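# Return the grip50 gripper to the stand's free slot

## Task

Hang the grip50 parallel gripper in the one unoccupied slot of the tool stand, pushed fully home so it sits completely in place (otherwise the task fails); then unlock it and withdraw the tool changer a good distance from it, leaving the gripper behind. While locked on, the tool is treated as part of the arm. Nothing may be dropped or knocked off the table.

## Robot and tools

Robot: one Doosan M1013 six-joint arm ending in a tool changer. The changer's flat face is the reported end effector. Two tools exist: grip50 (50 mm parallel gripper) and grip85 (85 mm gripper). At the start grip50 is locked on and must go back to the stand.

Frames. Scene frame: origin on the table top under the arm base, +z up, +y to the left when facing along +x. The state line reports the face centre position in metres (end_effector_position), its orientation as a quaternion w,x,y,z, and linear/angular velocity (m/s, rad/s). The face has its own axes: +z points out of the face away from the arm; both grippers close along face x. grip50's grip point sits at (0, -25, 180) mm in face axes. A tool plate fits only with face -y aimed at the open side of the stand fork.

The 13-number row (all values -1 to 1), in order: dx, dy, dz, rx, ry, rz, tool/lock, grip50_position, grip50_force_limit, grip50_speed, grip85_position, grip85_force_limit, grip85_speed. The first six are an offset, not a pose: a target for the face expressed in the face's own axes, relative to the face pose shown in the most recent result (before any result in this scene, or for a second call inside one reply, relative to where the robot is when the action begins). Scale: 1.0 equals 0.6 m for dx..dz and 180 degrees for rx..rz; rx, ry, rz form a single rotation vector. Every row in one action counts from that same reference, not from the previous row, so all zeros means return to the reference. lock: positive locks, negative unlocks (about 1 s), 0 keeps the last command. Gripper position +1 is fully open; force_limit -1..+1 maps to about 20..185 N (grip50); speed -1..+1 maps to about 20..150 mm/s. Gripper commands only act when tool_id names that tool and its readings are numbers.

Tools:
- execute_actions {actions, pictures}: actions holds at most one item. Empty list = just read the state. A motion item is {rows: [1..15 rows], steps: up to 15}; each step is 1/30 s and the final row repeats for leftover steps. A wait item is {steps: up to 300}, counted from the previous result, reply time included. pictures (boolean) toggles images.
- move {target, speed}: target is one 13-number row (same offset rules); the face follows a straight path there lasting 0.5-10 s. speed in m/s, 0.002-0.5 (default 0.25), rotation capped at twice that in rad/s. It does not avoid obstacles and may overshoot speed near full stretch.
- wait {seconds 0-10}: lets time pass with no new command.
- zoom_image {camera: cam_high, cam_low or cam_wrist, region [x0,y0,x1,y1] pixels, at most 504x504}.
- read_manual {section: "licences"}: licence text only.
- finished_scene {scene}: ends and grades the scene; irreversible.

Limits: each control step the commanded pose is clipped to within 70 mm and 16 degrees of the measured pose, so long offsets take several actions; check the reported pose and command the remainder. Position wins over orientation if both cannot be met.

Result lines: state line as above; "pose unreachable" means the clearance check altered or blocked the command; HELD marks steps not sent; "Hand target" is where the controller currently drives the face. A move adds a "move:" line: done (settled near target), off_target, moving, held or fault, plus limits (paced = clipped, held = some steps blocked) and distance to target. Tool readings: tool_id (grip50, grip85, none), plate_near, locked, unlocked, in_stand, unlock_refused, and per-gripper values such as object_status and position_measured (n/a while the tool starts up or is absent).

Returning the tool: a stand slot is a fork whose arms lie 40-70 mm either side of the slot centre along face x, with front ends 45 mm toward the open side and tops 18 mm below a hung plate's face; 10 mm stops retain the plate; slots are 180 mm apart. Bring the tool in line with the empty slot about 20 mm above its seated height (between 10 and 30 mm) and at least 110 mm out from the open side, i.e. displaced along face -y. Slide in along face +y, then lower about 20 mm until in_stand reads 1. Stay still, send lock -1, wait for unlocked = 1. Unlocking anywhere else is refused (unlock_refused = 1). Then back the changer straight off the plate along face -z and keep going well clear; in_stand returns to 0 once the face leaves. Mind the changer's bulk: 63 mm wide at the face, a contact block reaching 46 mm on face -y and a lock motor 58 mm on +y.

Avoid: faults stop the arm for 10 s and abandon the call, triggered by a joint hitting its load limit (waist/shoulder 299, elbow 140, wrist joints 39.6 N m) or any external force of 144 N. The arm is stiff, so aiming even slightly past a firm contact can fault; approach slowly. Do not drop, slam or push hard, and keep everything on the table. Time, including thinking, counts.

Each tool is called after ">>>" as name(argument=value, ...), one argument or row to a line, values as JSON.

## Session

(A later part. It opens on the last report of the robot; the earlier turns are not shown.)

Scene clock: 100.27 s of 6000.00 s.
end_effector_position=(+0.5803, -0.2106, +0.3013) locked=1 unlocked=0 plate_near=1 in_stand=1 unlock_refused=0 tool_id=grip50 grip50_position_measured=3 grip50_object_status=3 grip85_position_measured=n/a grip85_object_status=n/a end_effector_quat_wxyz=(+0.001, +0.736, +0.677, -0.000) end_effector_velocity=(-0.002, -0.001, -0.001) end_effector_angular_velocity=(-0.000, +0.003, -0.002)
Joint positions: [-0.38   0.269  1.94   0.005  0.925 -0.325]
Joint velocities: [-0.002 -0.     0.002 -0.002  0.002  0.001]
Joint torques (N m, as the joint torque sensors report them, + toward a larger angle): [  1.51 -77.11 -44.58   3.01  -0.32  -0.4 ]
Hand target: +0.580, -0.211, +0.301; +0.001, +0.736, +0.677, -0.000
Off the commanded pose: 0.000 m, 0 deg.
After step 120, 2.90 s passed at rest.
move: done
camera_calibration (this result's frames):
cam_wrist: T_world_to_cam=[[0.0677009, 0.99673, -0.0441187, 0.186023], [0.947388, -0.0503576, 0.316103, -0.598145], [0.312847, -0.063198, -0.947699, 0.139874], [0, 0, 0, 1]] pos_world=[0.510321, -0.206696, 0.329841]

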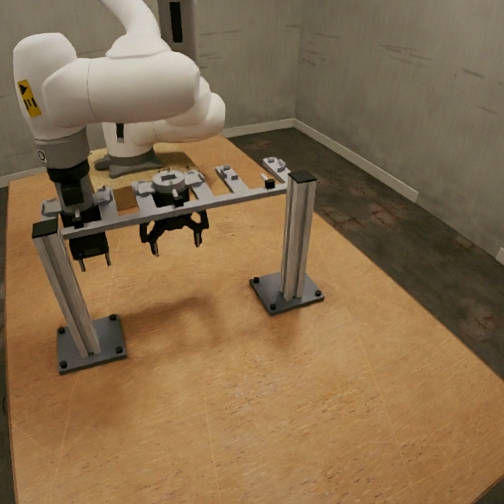

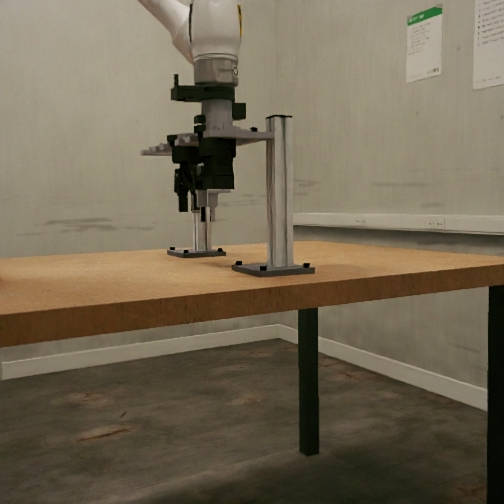

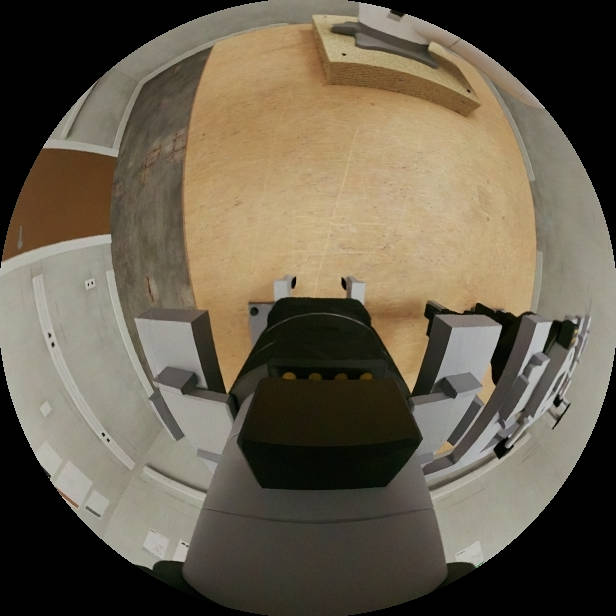

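>>> move(
  target=[0,-0.0005,-0.0333,0,0,0,0,1,0,0,0,0,0],
  speed=0.03,
)

>>> zoom_image(
  camera="cam_wrist",
  region=[130, 270, 530, 480],
)

>>> move(
  target=[0,-0.2,0,0,0,0,0,1,0,0,0,0,0],
  speed=0.1,
)

>>> move(
  target=[0.6,0,0,0,0,0,0,1,0,0,0,0,0],
  speed=0.25,
)

Scene clock: 105.23 s of 6000.00 s.
end_effector_position=(+0.5800, -0.2105, +0.3213) locked=1 unlocked=0 plate_near=1 in_stand=0 unlock_refused=0 tool_id=grip50 grip50_position_measured=3 grip50_object_status=3 grip85_position_measured=n/a grip85_object_status=n/a end_effector_quat_wxyz=(+0.001, +0.736, +0.677, -0.000) end_effector_velocity=(+0.000, +0.000, +0.000) end_effector_angular_velocity=(+0.000, -0.000, +0.000)
Joint positions: [-0.38   0.248  1.924  0.005  0.962 -0.325]
Joint velocities: [ 0.  0. -0.  0.  0. -0.]
Joint torques (N m, as the joint torque sensors report them, + toward a larger angle): [  1.17 -75.84 -45.96   3.18  -0.09  -0.36]
Hand target: +0.580, -0.210, +0.321; +0.001, +0.736, +0.677, -0.000
Off the commanded pose: 0.000 m, 0 deg.
After step 90, 1.07 s passed at rest.
move: done
camera_calibration (this result's frames):
cam_wrist: T_world_to_cam=[[0.0677116, 0.996732, -0.0440502, 0.186833], [0.947367, -0.0503854, 0.316161, -0.604231], [0.312908, -0.0631395, -0.947682, 0.158896], [0, 0, 0, 1]] pos_world=[0.510058, -0.206634, 0.349847]

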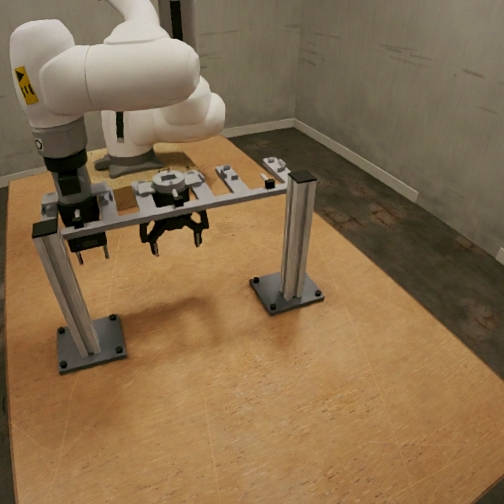

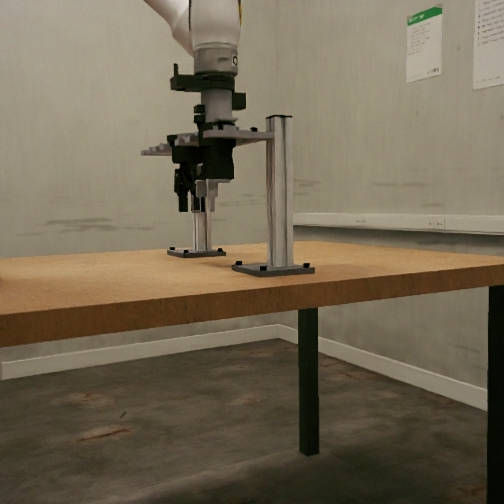

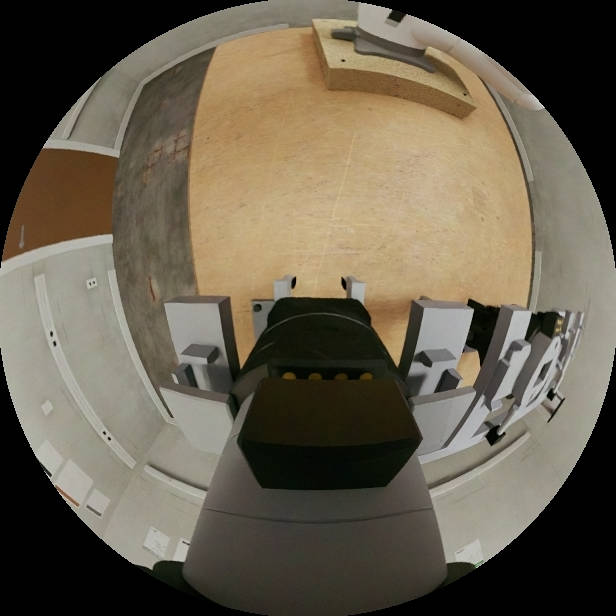

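Region (130, 270, 530, 480) of cam_wrist's 616x616 image, scaled by 1.260, with more detail than that image has; it fills the top 265 rows of this view, and the rest is white.

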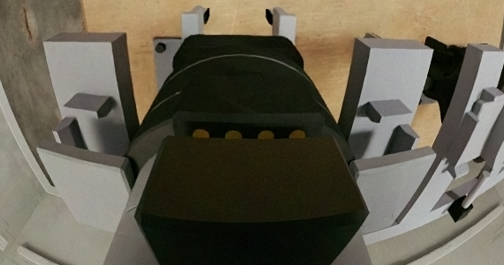

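Scene clock: 106.73 s of 6000.00 s.
end_effector_position=(+0.4605, -0.2006, +0.3215) locked=1 unlocked=0 plate_near=1 in_stand=0 unlock_refused=0 tool_id=grip50 grip50_position_measured=3 grip50_object_status=3 grip85_position_measured=n/a grip85_object_status=n/a end_effector_quat_wxyz=(+0.001, +0.736, +0.677, -0.000) end_effector_velocity=(-0.000, +0.001, -0.000) end_effector_angular_velocity=(-0.001, +0.001, +0.003)
Joint positions: [-0.457  0.081  2.13   0.006  0.924 -0.402]
Joint velocities: [ 0.002 -0.     0.    -0.002  0.    -0.   ]
Joint torques (N m, as the joint torque sensors report them, + toward a larger angle): [  1.3  -55.22 -44.27   3.07   0.01  -0.38]
Hand target: +0.460, -0.201, +0.321; +0.001, +0.736, +0.677, -0.000
Off the commanded pose: 0.000 m, 0 deg.
move: done
camera_calibration (this result's frames):
cam_wrist: T_world_to_cam=[[0.067751, 0.996719, -0.0442801, 0.185085], [0.94735, -0.050347, 0.316217, -0.490554], [0.31295, -0.0633727, -0.947653, 0.197056], [0, 0, 0, 1]] pos_world=[0.390518, -0.196688, 0.350058]

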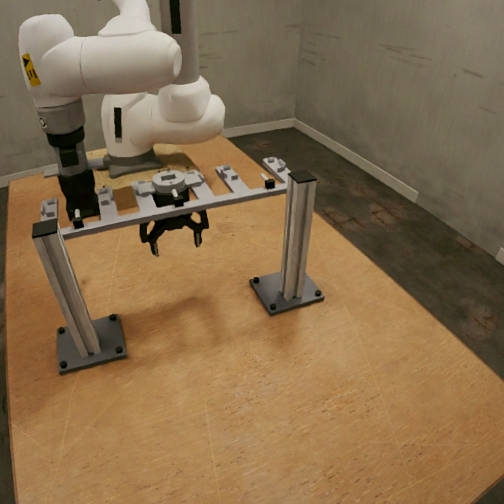

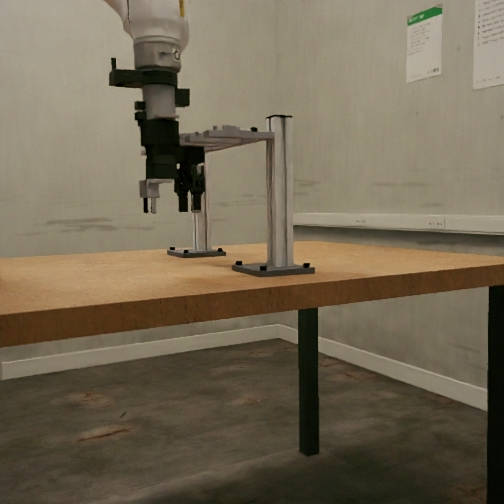

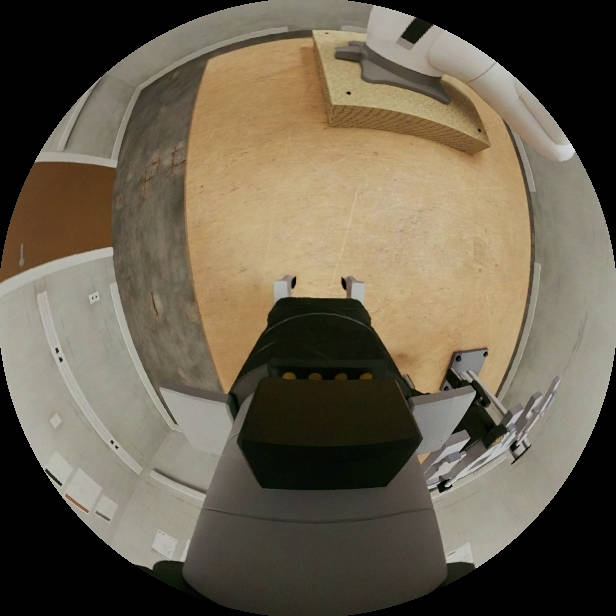

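Scene clock: 108.57 s of 6000.00 s.
end_effector_position=(+0.4905, +0.1588, +0.3210) locked=1 unlocked=0 plate_near=1 in_stand=0 unlock_refused=0 tool_id=grip50 grip50_position_measured=3 grip50_object_status=3 grip85_position_measured=n/a grip85_object_status=n/a end_effector_quat_wxyz=(+0.000, +0.736, +0.677, +0.000) end_effector_velocity=(-0.001, -0.001, -0.001) end_effector_angular_velocity=(+0.000, +0.003, -0.003)
Joint positions: [0.273 0.1   2.108 0.001 0.926 0.33 ]
Joint velocities: [-0.002  0.     0.002  0.001  0.001  0.001]
Joint torques (N m, as the joint torque sensors report them, + toward a larger angle): [  2.85 -57.17 -44.68   3.16  -0.16  -0.49]
Hand target: +0.491, +0.159, +0.321; +0.000, +0.736, +0.677, +0.000
Off the commanded pose: 0.001 m, 0 deg.
move: done
camera_calibration (this result's frames):
cam_wrist: T_world_to_cam=[[0.0677875, 0.996785, -0.0427085, -0.175712], [0.947526, -0.0509154, 0.315598, -0.50056], [0.312409, -0.061861, -0.947931, 0.210065], [0, 0, 0, 1]] pos_world=[0.420578, 0.162656, 0.349599]

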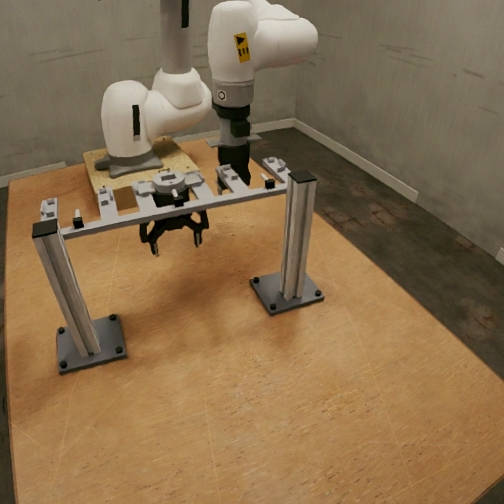

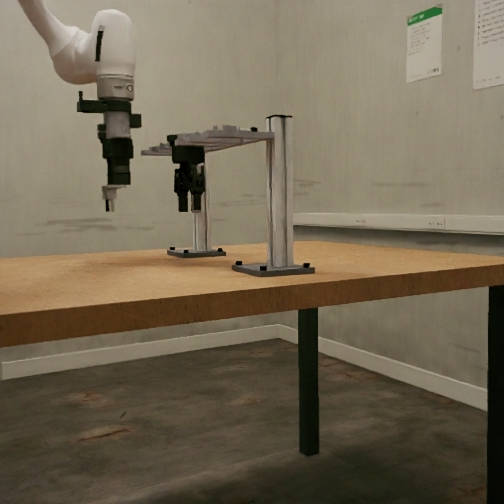

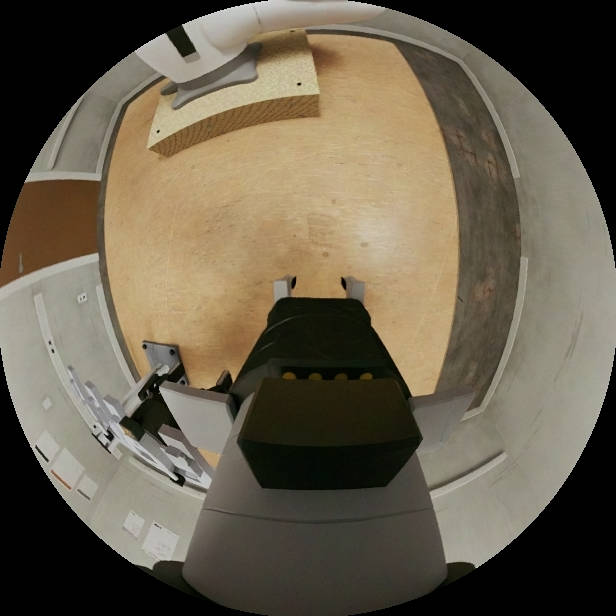

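>>> move(
  target=[-0.001,0.2,0,0,0,0,0,1,0,0,0,0,0],
  speed=0.06,
)

>>> zoom_image(
  camera="cam_wrist",
  region=[130, 270, 530, 480],
)

Scene clock: 113.63 s of 6000.00 s.
end_effector_position=(+0.6101, +0.1481, +0.3208) locked=1 unlocked=0 plate_near=1 in_stand=0 unlock_refused=0 tool_id=grip50 grip50_position_measured=3 grip50_object_status=3 grip85_position_measured=n/a grip85_object_status=n/a end_effector_quat_wxyz=(+0.000, +0.736, +0.677, +0.000) end_effector_velocity=(-0.001, +0.001, -0.001) end_effector_angular_velocity=(-0.001, +0.001, +0.001)
Joint positions: [0.21  0.262 1.904 0.001 0.967 0.267]
Joint velocities: [ 0.001  0.     0.001 -0.    -0.001  0.   ]
Joint torques (N m, as the joint torque sensors report them, + toward a larger angle): [  2.02 -77.62 -45.82   3.13  -0.03  -0.3 ]
Hand target: +0.610, +0.148, +0.321; +0.000, +0.736, +0.677, +0.000
Off the commanded pose: 0.000 m, 0 deg.
move: done
camera_calibration (this result's frames):
cam_wrist: T_world_to_cam=[[0.0677564, 0.996784, -0.0427979, -0.173104], [0.947509, -0.0508538, 0.31566, -0.614296], [0.312468, -0.0619394, -0.947907, 0.171843], [0, 0, 0, 1]] pos_world=[0.540084, 0.151952, 0.349392]

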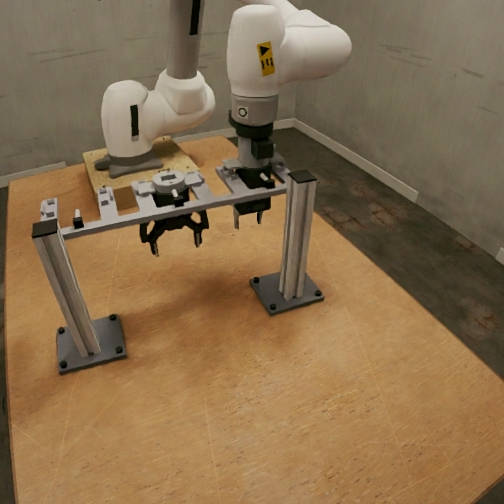

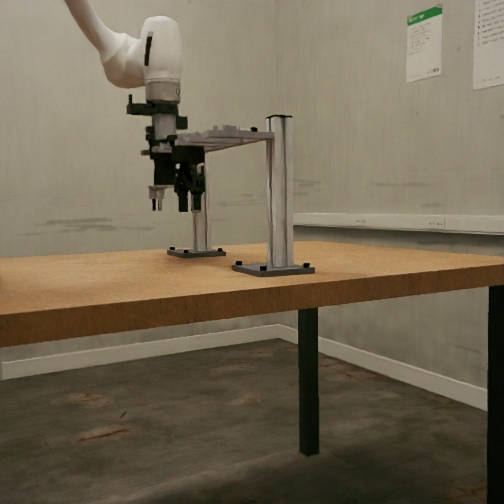

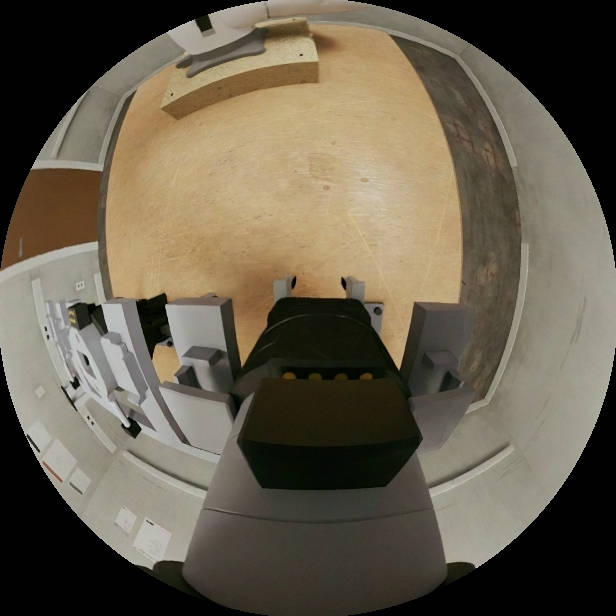

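Region (130, 270, 530, 480) of cam_wrist's 616x616 image, scaled by 1.260, with more detail than that image has; it fills the top 265 rows of this view, and the rest is white.

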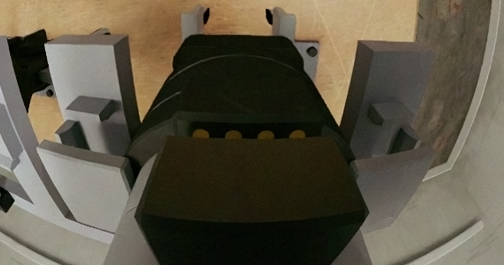

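>>> move(
  target=[0.0012,0.0013,0.012,0,0,0,0,1,0,0,0,0,0],
  speed=0.02,
)

>>> zoom_image(
  camera="cam_wrist",
  region=[130, 290, 270, 470],
)

>>> zoom_image(
  camera="cam_wrist",
  region=[380, 290, 520, 470],
)

Scene clock: 119.30 s of 6000.00 s.
end_effector_position=(+0.6109, +0.1488, +0.3136) locked=1 unlocked=0 plate_near=1 in_stand=0 unlock_refused=0 tool_id=grip50 grip50_position_measured=3 grip50_object_status=3 grip85_position_measured=n/a grip85_object_status=n/a end_effector_quat_wxyz=(+0.000, +0.736, +0.677, +0.000) end_effector_velocity=(-0.000, +0.000, -0.000) end_effector_angular_velocity=(-0.000, -0.000, +0.001)
Joint positions: [0.21  0.271 1.909 0.001 0.954 0.268]
Joint velocities: [ 0.     0.     0.    -0.    -0.001  0.   ]
Joint torques (N m, as the joint torque sensors report them, + toward a larger angle): [  1.81 -77.97 -45.57   3.19   0.    -0.35]
Hand target: +0.611, +0.149, +0.314; +0.000, +0.736, +0.677, +0.000
Off the commanded pose: 0.000 m, 0 deg.
After step 90, 1.97 s passed at rest.
move: done
camera_calibration (this result's frames):
cam_wrist: T_world_to_cam=[[0.0677661, 0.996783, -0.042803, -0.174113], [0.947512, -0.0508622, 0.315648, -0.612765], [0.312455, -0.0619466, -0.947911, 0.164798], [0, 0, 0, 1]] pos_world=[0.54091, 0.152595, 0.342179]

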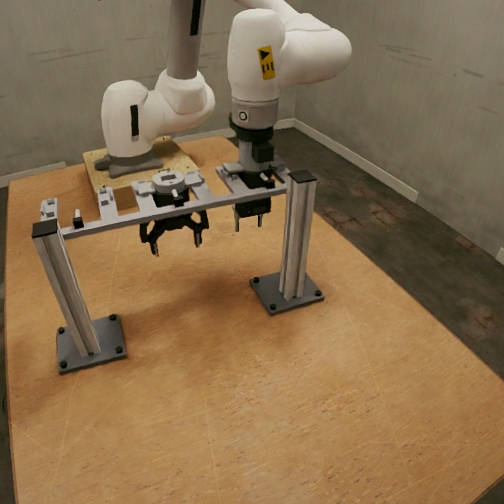

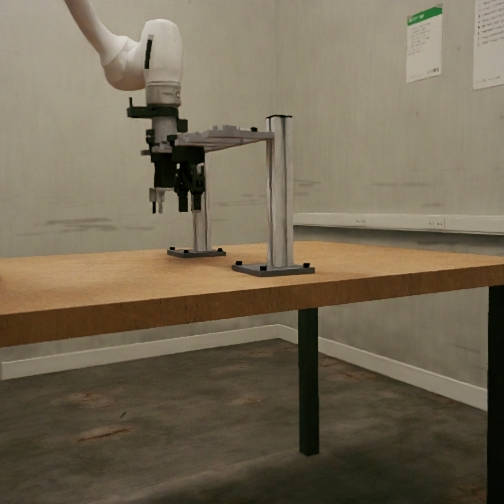

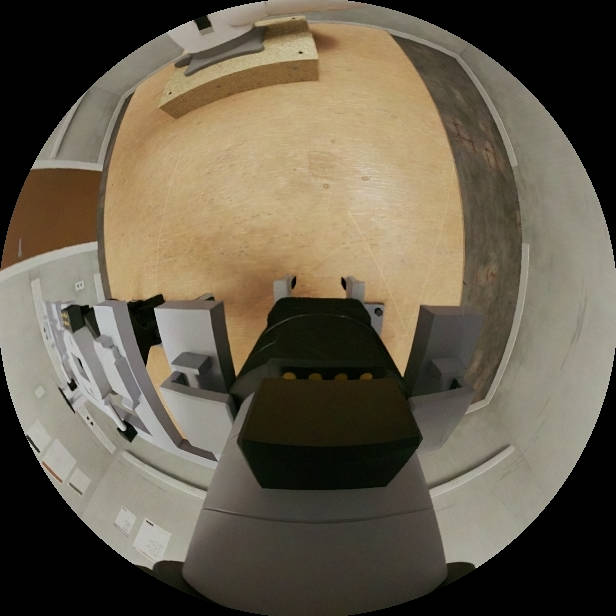

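Region (130, 290, 270, 470) of cam_wrist's 616x616 image, scaled by 2.800, with more detail than that image has.

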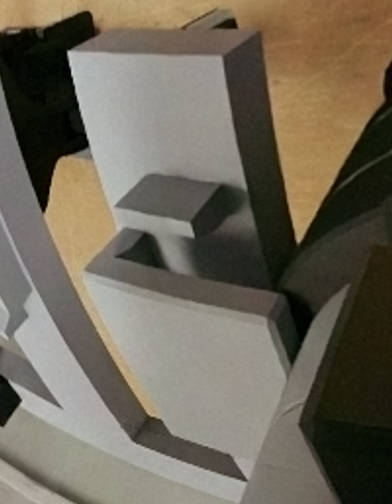

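Region (380, 290, 520, 470) of cam_wrist's 616x616 image, scaled by 2.800, with more detail than that image has.

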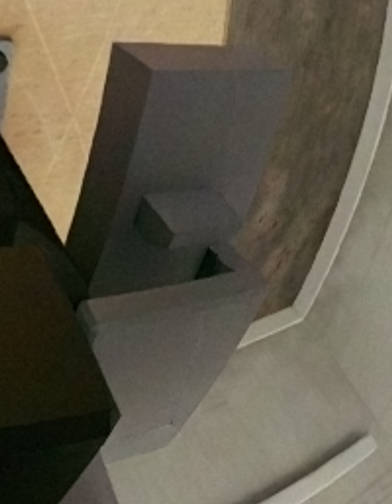

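Descend slowly in steps and watch the torques.

>>> move(
  target=[0,0,0.008,0,0,0,0,1,0,0,0,0,0],
  speed=0.005,
)

Scene clock: 122.20 s of 6000.00 s.
end_effector_position=(+0.6109, +0.1488, +0.3088) locked=1 unlocked=0 plate_near=1 in_stand=0 unlock_refused=0 tool_id=grip50 grip50_position_measured=3 grip50_object_status=3 grip85_position_measured=n/a grip85_object_status=n/a end_effector_quat_wxyz=(+0.000, +0.736, +0.677, +0.000) end_effector_velocity=(+0.001, -0.001, +0.000) end_effector_angular_velocity=(+0.000, -0.001, -0.002)
Joint positions: [0.21  0.276 1.912 0.001 0.946 0.268]
Joint velocities: [-0.002  0.    -0.001 -0.    -0.    -0.   ]
Joint torques (N m, as the joint torque sensors report them, + toward a larger angle): [  1.81 -78.31 -45.3    3.19  -0.02  -0.28]
Hand target: +0.611, +0.149, +0.309; +0.000, +0.736, +0.677, +0.000
Off the commanded pose: 0.000 m, 0 deg.
move: done
camera_calibration (this result's frames):
cam_wrist: T_world_to_cam=[[0.06778, 0.996781, -0.0428104, -0.174319], [0.947514, -0.0508735, 0.315641, -0.611238], [0.312447, -0.0619576, -0.947913, 0.16025], [0, 0, 0, 1]] pos_world=[0.540902, 0.152591, 0.337372]

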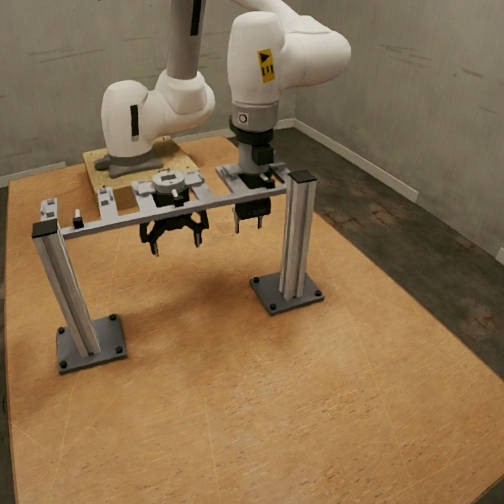

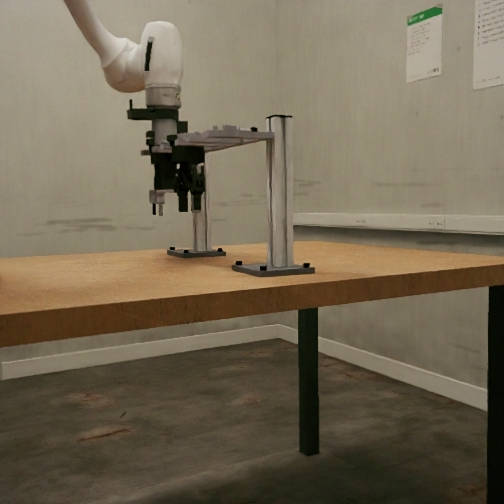

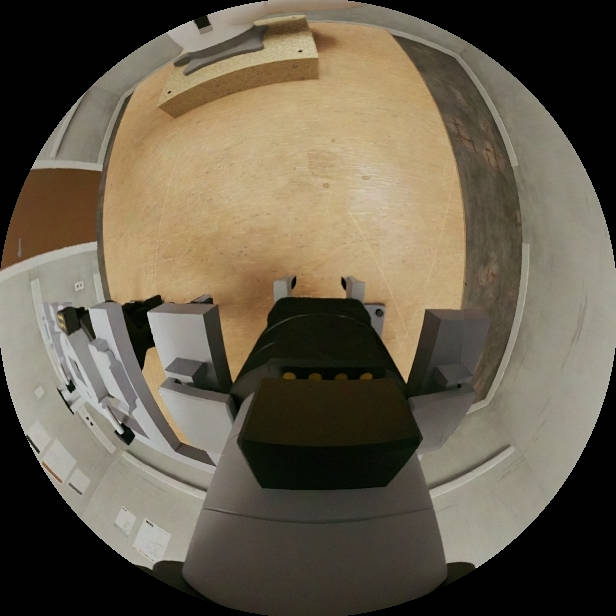

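>>> move(
  target=[0,0,0.007,0,0,0,0,1,0,0,0,0,0],
  speed=0.005,
)

Scene clock: 124.77 s of 6000.00 s.
end_effector_position=(+0.6109, +0.1488, +0.3046) locked=1 unlocked=0 plate_near=1 in_stand=0 unlock_refused=0 tool_id=grip50 grip50_position_measured=3 grip50_object_status=3 grip85_position_measured=n/a grip85_object_status=n/a end_effector_quat_wxyz=(+0.000, +0.736, +0.677, +0.000) end_effector_velocity=(-0.001, +0.000, -0.001) end_effector_angular_velocity=(-0.000, +0.000, +0.002)
Joint positions: [0.21  0.28  1.916 0.001 0.938 0.268]
Joint velocities: [ 0.001 -0.     0.001 -0.    -0.001 -0.001]
Joint torques (N m, as the joint torque sensors report them, + toward a larger angle): [  1.75 -78.67 -45.03   3.06   0.01  -0.36]
Hand target: +0.611, +0.149, +0.305; +0.000, +0.736, +0.677, +0.000
Off the commanded pose: 0.000 m, 0 deg.
move: done
camera_calibration (this result's frames):
cam_wrist: T_world_to_cam=[[0.0677864, 0.996781, -0.042817, -0.174494], [0.947516, -0.050878, 0.315634, -0.609901], [0.31244, -0.0619655, -0.947914, 0.156271], [0, 0, 0, 1]] pos_world=[0.540895, 0.152585, 0.333166]

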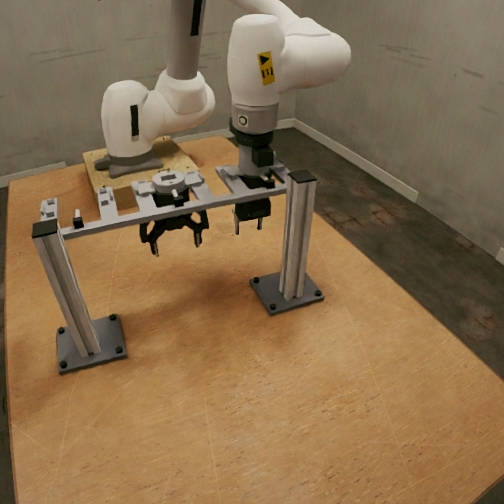

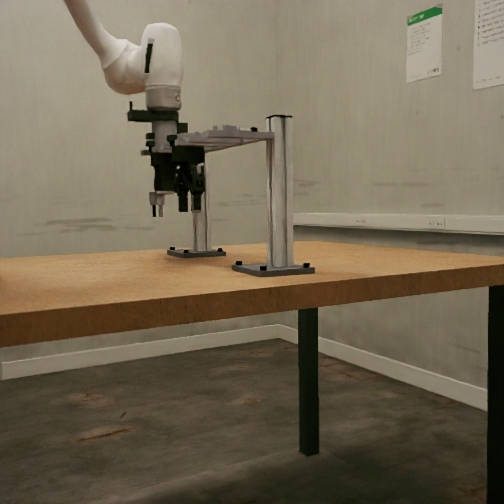

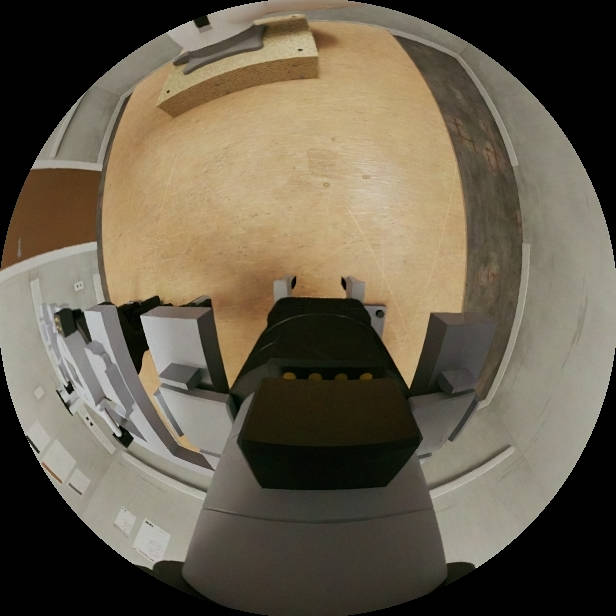

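>>> move(
  target=[0,0,0.0055,0,0,0,0,1,0,0,0,0,0],
  speed=0.004,
)

Scene clock: 127.27 s of 6000.00 s.
end_effector_position=(+0.6109, +0.1488, +0.3013) locked=1 unlocked=0 plate_near=1 in_stand=1 unlock_refused=0 tool_id=grip50 grip50_position_measured=3 grip50_object_status=3 grip85_position_measured=n/a grip85_object_status=n/a end_effector_quat_wxyz=(+0.000, +0.736, +0.677, +0.000) end_effector_velocity=(+0.000, -0.000, -0.000) end_effector_angular_velocity=(-0.001, -0.000, +0.000)
Joint positions: [0.21  0.283 1.919 0.001 0.932 0.268]
Joint velocities: [-0.     0.     0.    -0.001 -0.    -0.   ]
Joint torques (N m, as the joint torque sensors report them, + toward a larger angle): [  2.21 -78.7  -44.65   3.08   0.01  -0.35]
Hand target: +0.611, +0.149, +0.301; +0.000, +0.736, +0.677, +0.000
Off the commanded pose: 0.000 m, 0 deg.
move: done
camera_calibration (this result's frames):
cam_wrist: T_world_to_cam=[[0.0677913, 0.99678, -0.0428223, -0.174632], [0.947518, -0.0508813, 0.315629, -0.608851], [0.312433, -0.0619718, -0.947916, 0.153144], [0, 0, 0, 1]] pos_world=[0.540889, 0.152581, 0.32986]

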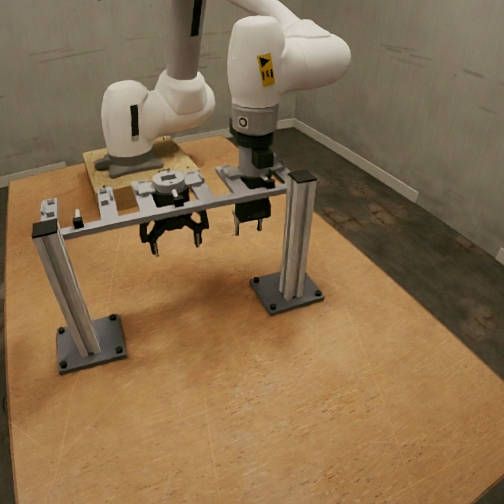

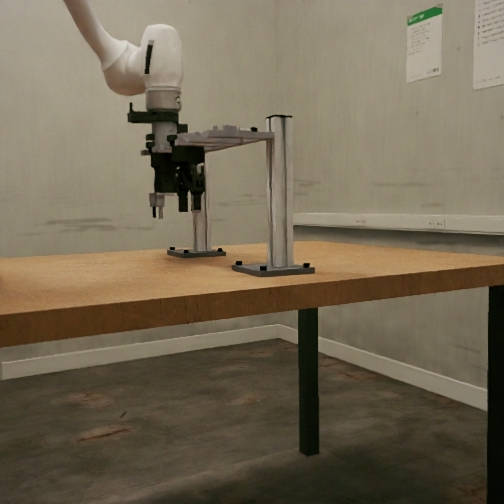

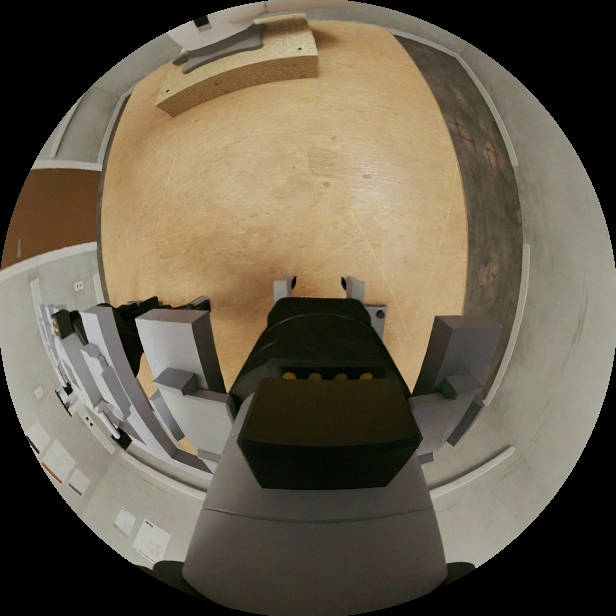

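Lower a little more until the weight transfers.

>>> execute_actions(
  actions=[
    {"rows":[[0,0,0.0003,0,0,0,0,1,0,0,0,0,0],[0,0,0.0006,0,0,0,0,1,0,0,0,0,0],[0,0,0.001,0,0,0,0,1,0,0,0,0,0]],"steps":15},
  ],
  pictures=false,
)

Scene clock: 133.03 s of 6000.00 s.
end_effector_position=(+0.6109, +0.1488, +0.3008) locked=1 unlocked=0 plate_near=1 in_stand=1 unlock_refused=0 tool_id=grip50 grip50_position_measured=3 grip50_object_status=3 grip85_position_measured=n/a grip85_object_status=n/a end_effector_quat_wxyz=(+0.000, +0.736, +0.677, +0.000) end_effector_velocity=(+0.000, -0.000, -0.000) end_effector_angular_velocity=(+0.001, +0.000, -0.002)
Joint positions: [0.21  0.284 1.919 0.001 0.931 0.268]
Joint velocities: [-0.001  0.    -0.     0.001 -0.     0.   ]
Joint torques (N m, as the joint torque sensors report them, + toward a larger angle): [  2.31 -42.95 -24.22   1.65  -0.53   0.11]
Hand target: +0.611, +0.149, +0.301; +0.000, +0.736, +0.677, +0.000
Off the commanded pose: 0.000 m, 0 deg.
Steps of this call (steps 1 to 90: nothing new was sent; then 2.27 s passed at rest; steps 91 to 105: all 15 steps of this action). Readings (end_effector_position | what the end effector reports):
91: (+0.6109, +0.1488, +0.3013) | locked=1 unlocked=0 plate_near=1 in_stand=1 unlock_refused=0 tool_id=grip50 grip50_position_measured=3 grip50_object_status=3 grip85_position_measured=n/a grip85_object_status=n/a
92: (+0.6109, +0.1488, +0.3012) | locked=1 unlocked=0 plate_near=1 in_stand=1 unlock_refused=0 tool_id=grip50 grip50_position_measured=3 grip50_object_status=3 grip85_position_measured=n/a grip85_object_status=n/a
94: (+0.6110, +0.1488, +0.3010) | locked=1 unlocked=0 plate_near=1 in_stand=1 unlock_refused=0 tool_id=grip50 grip50_position_measured=3 grip50_object_status=3 grip85_position_measured=n/a grip85_object_status=n/a
98: (+0.6110, +0.1488, +0.3009) | locked=1 unlocked=0 plate_near=1 in_stand=1 unlock_refused=0 tool_id=grip50 grip50_position_measured=3 grip50_object_status=3 grip85_position_measured=n/a grip85_object_status=n/a
105: the state above

Seated. Ease off slightly and unlock.

>>> execute_actions(
  actions=[
    {"rows":[[0,0,-0.0004,0,0,0,0,1,0,0,0,0,0],[0,0,-0.0004,0,0,0,0,1,0,0,0,0,0],[0,0,-0.0004,0,0,0,0,1,0,0,0,0,0],[0,0,-0.0004,0,0,0,0,1,0,0,0,0,0],[0,0,-0.0004,0,0,0,0,1,0,0,0,0,0],[0,0,-0.0004,0,0,0,0,1,0,0,0,0,0],[0,0,-0.0004,0,0,0,0,1,0,0,0,0,0],[0,0,-0.0004,0,0,0,0,1,0,0,0,0,0],[0,0,-0.0004,0,0,0,-1,1,0,0,0,0,0]],"steps":15},
  ],
  pictures=false,
)

>>> execute_actions(
  actions=[
    {"steps":36},
  ],
  pictures=false,
)

Scene clock: 138.37 s of 6000.00 s.
end_effector_position=(+0.6108, +0.1487, +0.3008) locked=0 unlocked=0 plate_near=1 in_stand=1 unlock_refused=0 tool_id=none grip50_position_measured=n/a grip50_object_status=n/a grip85_position_measured=n/a grip85_object_status=n/a end_effector_quat_wxyz=(+0.000, +0.736, +0.677, +0.000) end_effector_velocity=(+0.000, -0.001, +0.000) end_effector_angular_velocity=(-0.000, +0.000, -0.001)
Joint positions: [0.21  0.284 1.919 0.001 0.931 0.268]
Joint velocities: [-0.001 -0.    -0.     0.     0.001 -0.   ]
Joint torques (N m, as the joint torque sensors report them, + toward a larger angle): [  0.21 -54.26 -24.24   2.49   1.51  -0.38]
Hand target: +0.611, +0.149, +0.301; +0.000, +0.736, +0.677, +0.000
Off the commanded pose: 0.000 m, 0 deg.
Steps of this call (steps 1 to 90: nothing new was sent; then 1.83 s passed at rest; steps 91 to 105: all 15 steps of this action). Readings (end_effector_position | what the end effector reports):
91: (+0.6109, +0.1487, +0.3007) | locked=1 unlocked=0 plate_near=1 in_stand=1 unlock_refused=0 tool_id=grip50 grip50_position_measured=3 grip50_object_status=3 grip85_position_measured=n/a grip85_object_status=n/a
92: (+0.6108, +0.1487, +0.3007) | locked=1 unlocked=0 plate_near=1 in_stand=1 unlock_refused=0 tool_id=grip50 grip50_position_measured=3 grip50_object_status=3 grip85_position_measured=n/a grip85_object_status=n/a
94: (+0.6108, +0.1487, +0.3007) | locked=1 unlocked=0 plate_near=1 in_stand=1 unlock_refused=0 tool_id=grip50 grip50_position_measured=3 grip50_object_status=3 grip85_position_measured=n/a grip85_object_status=n/a
98: (+0.6108, +0.1487, +0.3007) | locked=1 unlocked=0 plate_near=1 in_stand=1 unlock_refused=0 tool_id=grip50 grip50_position_measured=3 grip50_object_status=3 grip85_position_measured=n/a grip85_object_status=n/a
105: the state above

Scene clock: 139.57 s of 6000.00 s.
end_effector_position=(+0.6109, +0.1488, +0.3010) locked=0 unlocked=1 plate_near=1 in_stand=1 unlock_refused=0 tool_id=none grip50_position_measured=n/a grip50_object_status=n/a grip85_position_measured=n/a grip85_object_status=n/a end_effector_quat_wxyz=(+0.000, +0.736, +0.677, +0.000) end_effector_velocity=(+0.000, -0.001, +0.000) end_effector_angular_velocity=(-0.000, -0.001, -0.001)
Joint positions: [0.21  0.283 1.919 0.001 0.931 0.268]
Joint velocities: [-0.002 -0.    -0.    -0.001 -0.001 -0.   ]
Joint torques (N m, as the joint torque sensors report them, + toward a larger angle): [  1.23 -66.85 -35.87   3.07   0.13  -0.28]
Hand target: +0.611, +0.149, +0.301; +0.000, +0.736, +0.677, +0.000
Off the commanded pose: 0.000 m, 0 deg.
Steps of this call (steps 1 to 36: nothing new was sent). Readings (end_effector_position | what the end effector reports):
1: (+0.6108, +0.1487, +0.3008) | locked=0 unlocked=0 plate_near=1 in_stand=1 unlock_refused=0 tool_id=none grip50_position_measured=n/a grip50_object_status=n/a grip85_position_measured=n/a grip85_object_status=n/a
2: (+0.6108, +0.1487, +0.3008) | locked=0 unlocked=0 plate_near=1 in_stand=1 unlock_refused=0 tool_id=none grip50_position_measured=n/a grip50_object_status=n/a grip85_position_measured=n/a grip85_object_status=n/a
4: (+0.6108, +0.1487, +0.3009) | locked=0 unlocked=0 plate_near=1 in_stand=1 unlock_refused=0 tool_id=none grip50_position_measured=n/a grip50_object_status=n/a grip85_position_measured=n/a grip85_object_status=n/a
8: (+0.6109, +0.1487, +0.3009) | locked=0 unlocked=0 plate_near=1 in_stand=1 unlock_refused=0 tool_id=none grip50_position_measured=n/a grip50_object_status=n/a grip85_position_measured=n/a grip85_object_status=n/a
36: the state above

>>> move(
  target=[0,0,-0.04,0,0,0,0,1,0,0,0,0,0],
  speed=0.03,
)

>>> move(
  target=[0,-0.15,-0.3,0,0,0,0,1,0,0,0,0,0],
  speed=0.25,
)

Scene clock: 142.83 s of 6000.00 s.
end_effector_position=(+0.6109, +0.1488, +0.3250) locked=0 unlocked=1 plate_near=0 in_stand=0 unlock_refused=0 tool_id=none grip50_position_measured=n/a grip50_object_status=n/a grip85_position_measured=n/a grip85_object_status=n/a end_effector_quat_wxyz=(+0.000, +0.736, +0.677, +0.000) end_effector_velocity=(+0.000, +0.001, +0.000) end_effector_angular_velocity=(-0.000, -0.001, +0.001)
Joint positions: [0.21  0.26  1.899 0.001 0.975 0.268]
Joint velocities: [ 0.001  0.    -0.001 -0.    -0.    -0.   ]
Joint torques (N m, as the joint torque sensors report them, + toward a larger angle): [  2.3  -68.41 -38.97   3.22  -0.09  -0.34]
Hand target: +0.611, +0.149, +0.325; +0.000, +0.736, +0.677, +0.000
Off the commanded pose: 0.000 m, 0 deg.
move: done
camera_calibration (this result's frames):
cam_wrist: T_world_to_cam=[[0.0677652, 0.996785, -0.0427433, -0.173671], [0.947454, -0.0508688, 0.31582, -0.616453], [0.312631, -0.061899, -0.947856, 0.175498], [0, 0, 0, 1]] pos_world=[0.540964, 0.152617, 0.353612]

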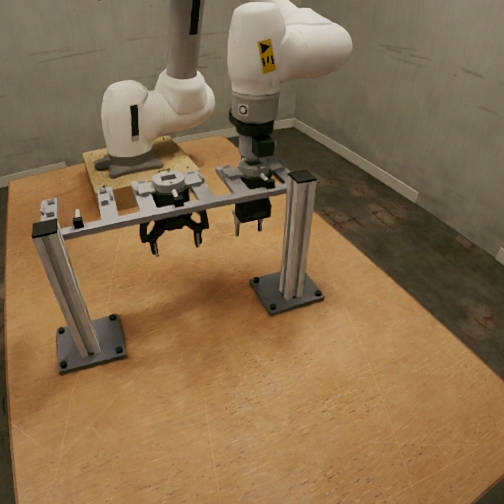

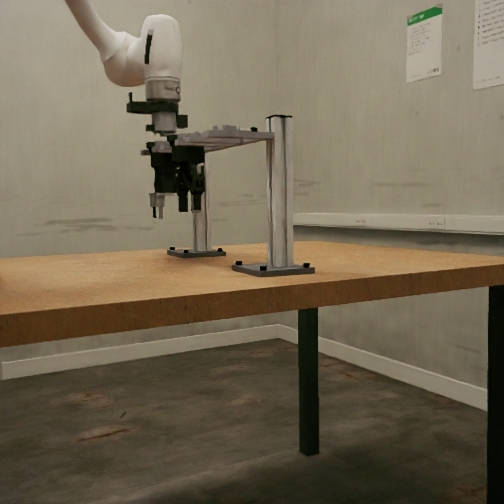

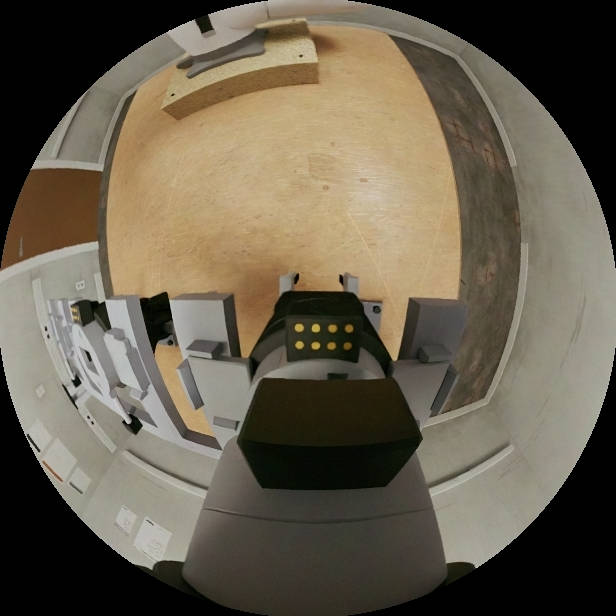

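Scene clock: 144.03 s of 6000.00 s.
end_effector_position=(+0.5214, +0.1566, +0.5052) locked=0 unlocked=1 plate_near=0 in_stand=0 unlock_refused=0 tool_id=none grip50_position_measured=n/a grip50_object_status=n/a grip85_position_measured=n/a grip85_object_status=n/a end_effector_quat_wxyz=(+0.000, +0.736, +0.677, +0.000) end_effector_velocity=(-0.000, -0.000, +0.000) end_effector_angular_velocity=(-0.001, -0.000, +0.001)
Joint positions: [0.255 0.001 1.844 0.001 1.289 0.312]
Joint velocities: [ 0.    -0.    -0.    -0.001  0.001 -0.   ]
Joint torques (N m, as the joint torque sensors report them, + toward a larger angle): [  1.3  -45.61 -45.43   3.72  -0.02  -0.41]
Hand target: +0.521, +0.157, +0.505; +0.000, +0.736, +0.677, +0.000
Off the commanded pose: 0.000 m, 0 deg.
move: done
camera_calibration (this result's frames):
cam_wrist: T_world_to_cam=[[0.0674166, 0.996819, -0.0425075, -0.16762], [0.947532, -0.0506238, 0.315628, -0.588078], [0.312472, -0.0615558, -0.947931, 0.374845], [0, 0, 0, 1]] pos_world=[0.451395, 0.16039, 0.533816]

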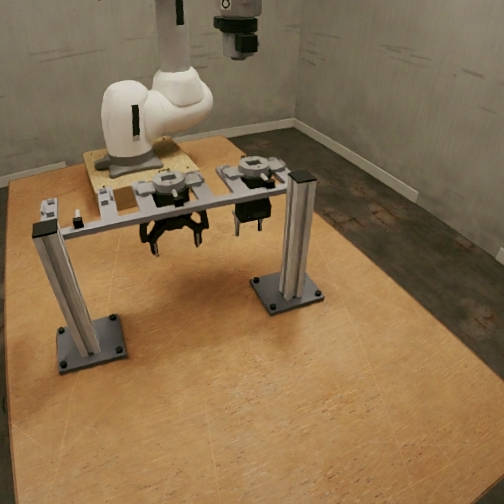

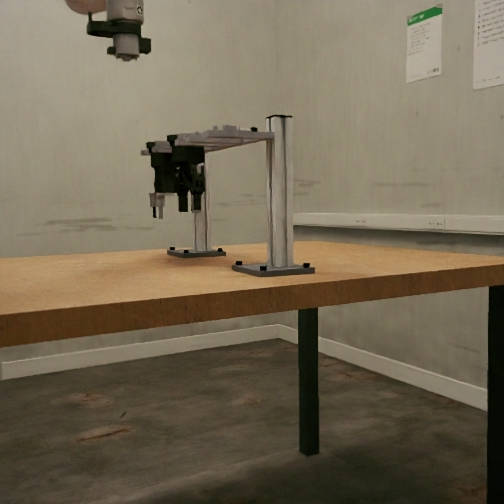

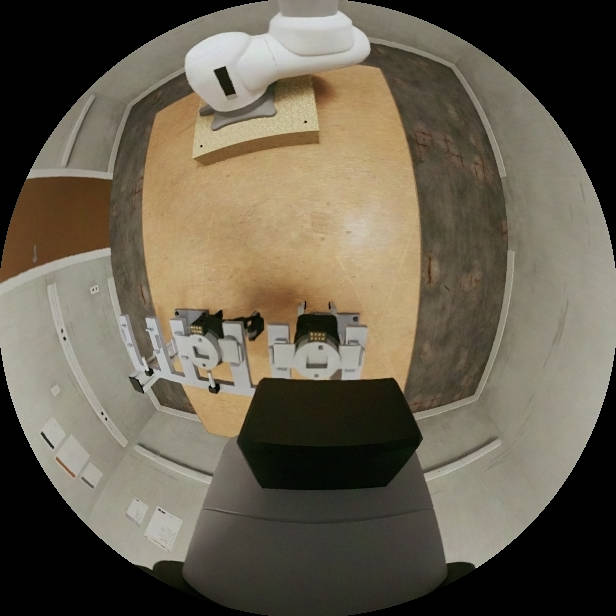

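>>> finished_scene(
  scene=1,
)

The scene is finished: the task was done.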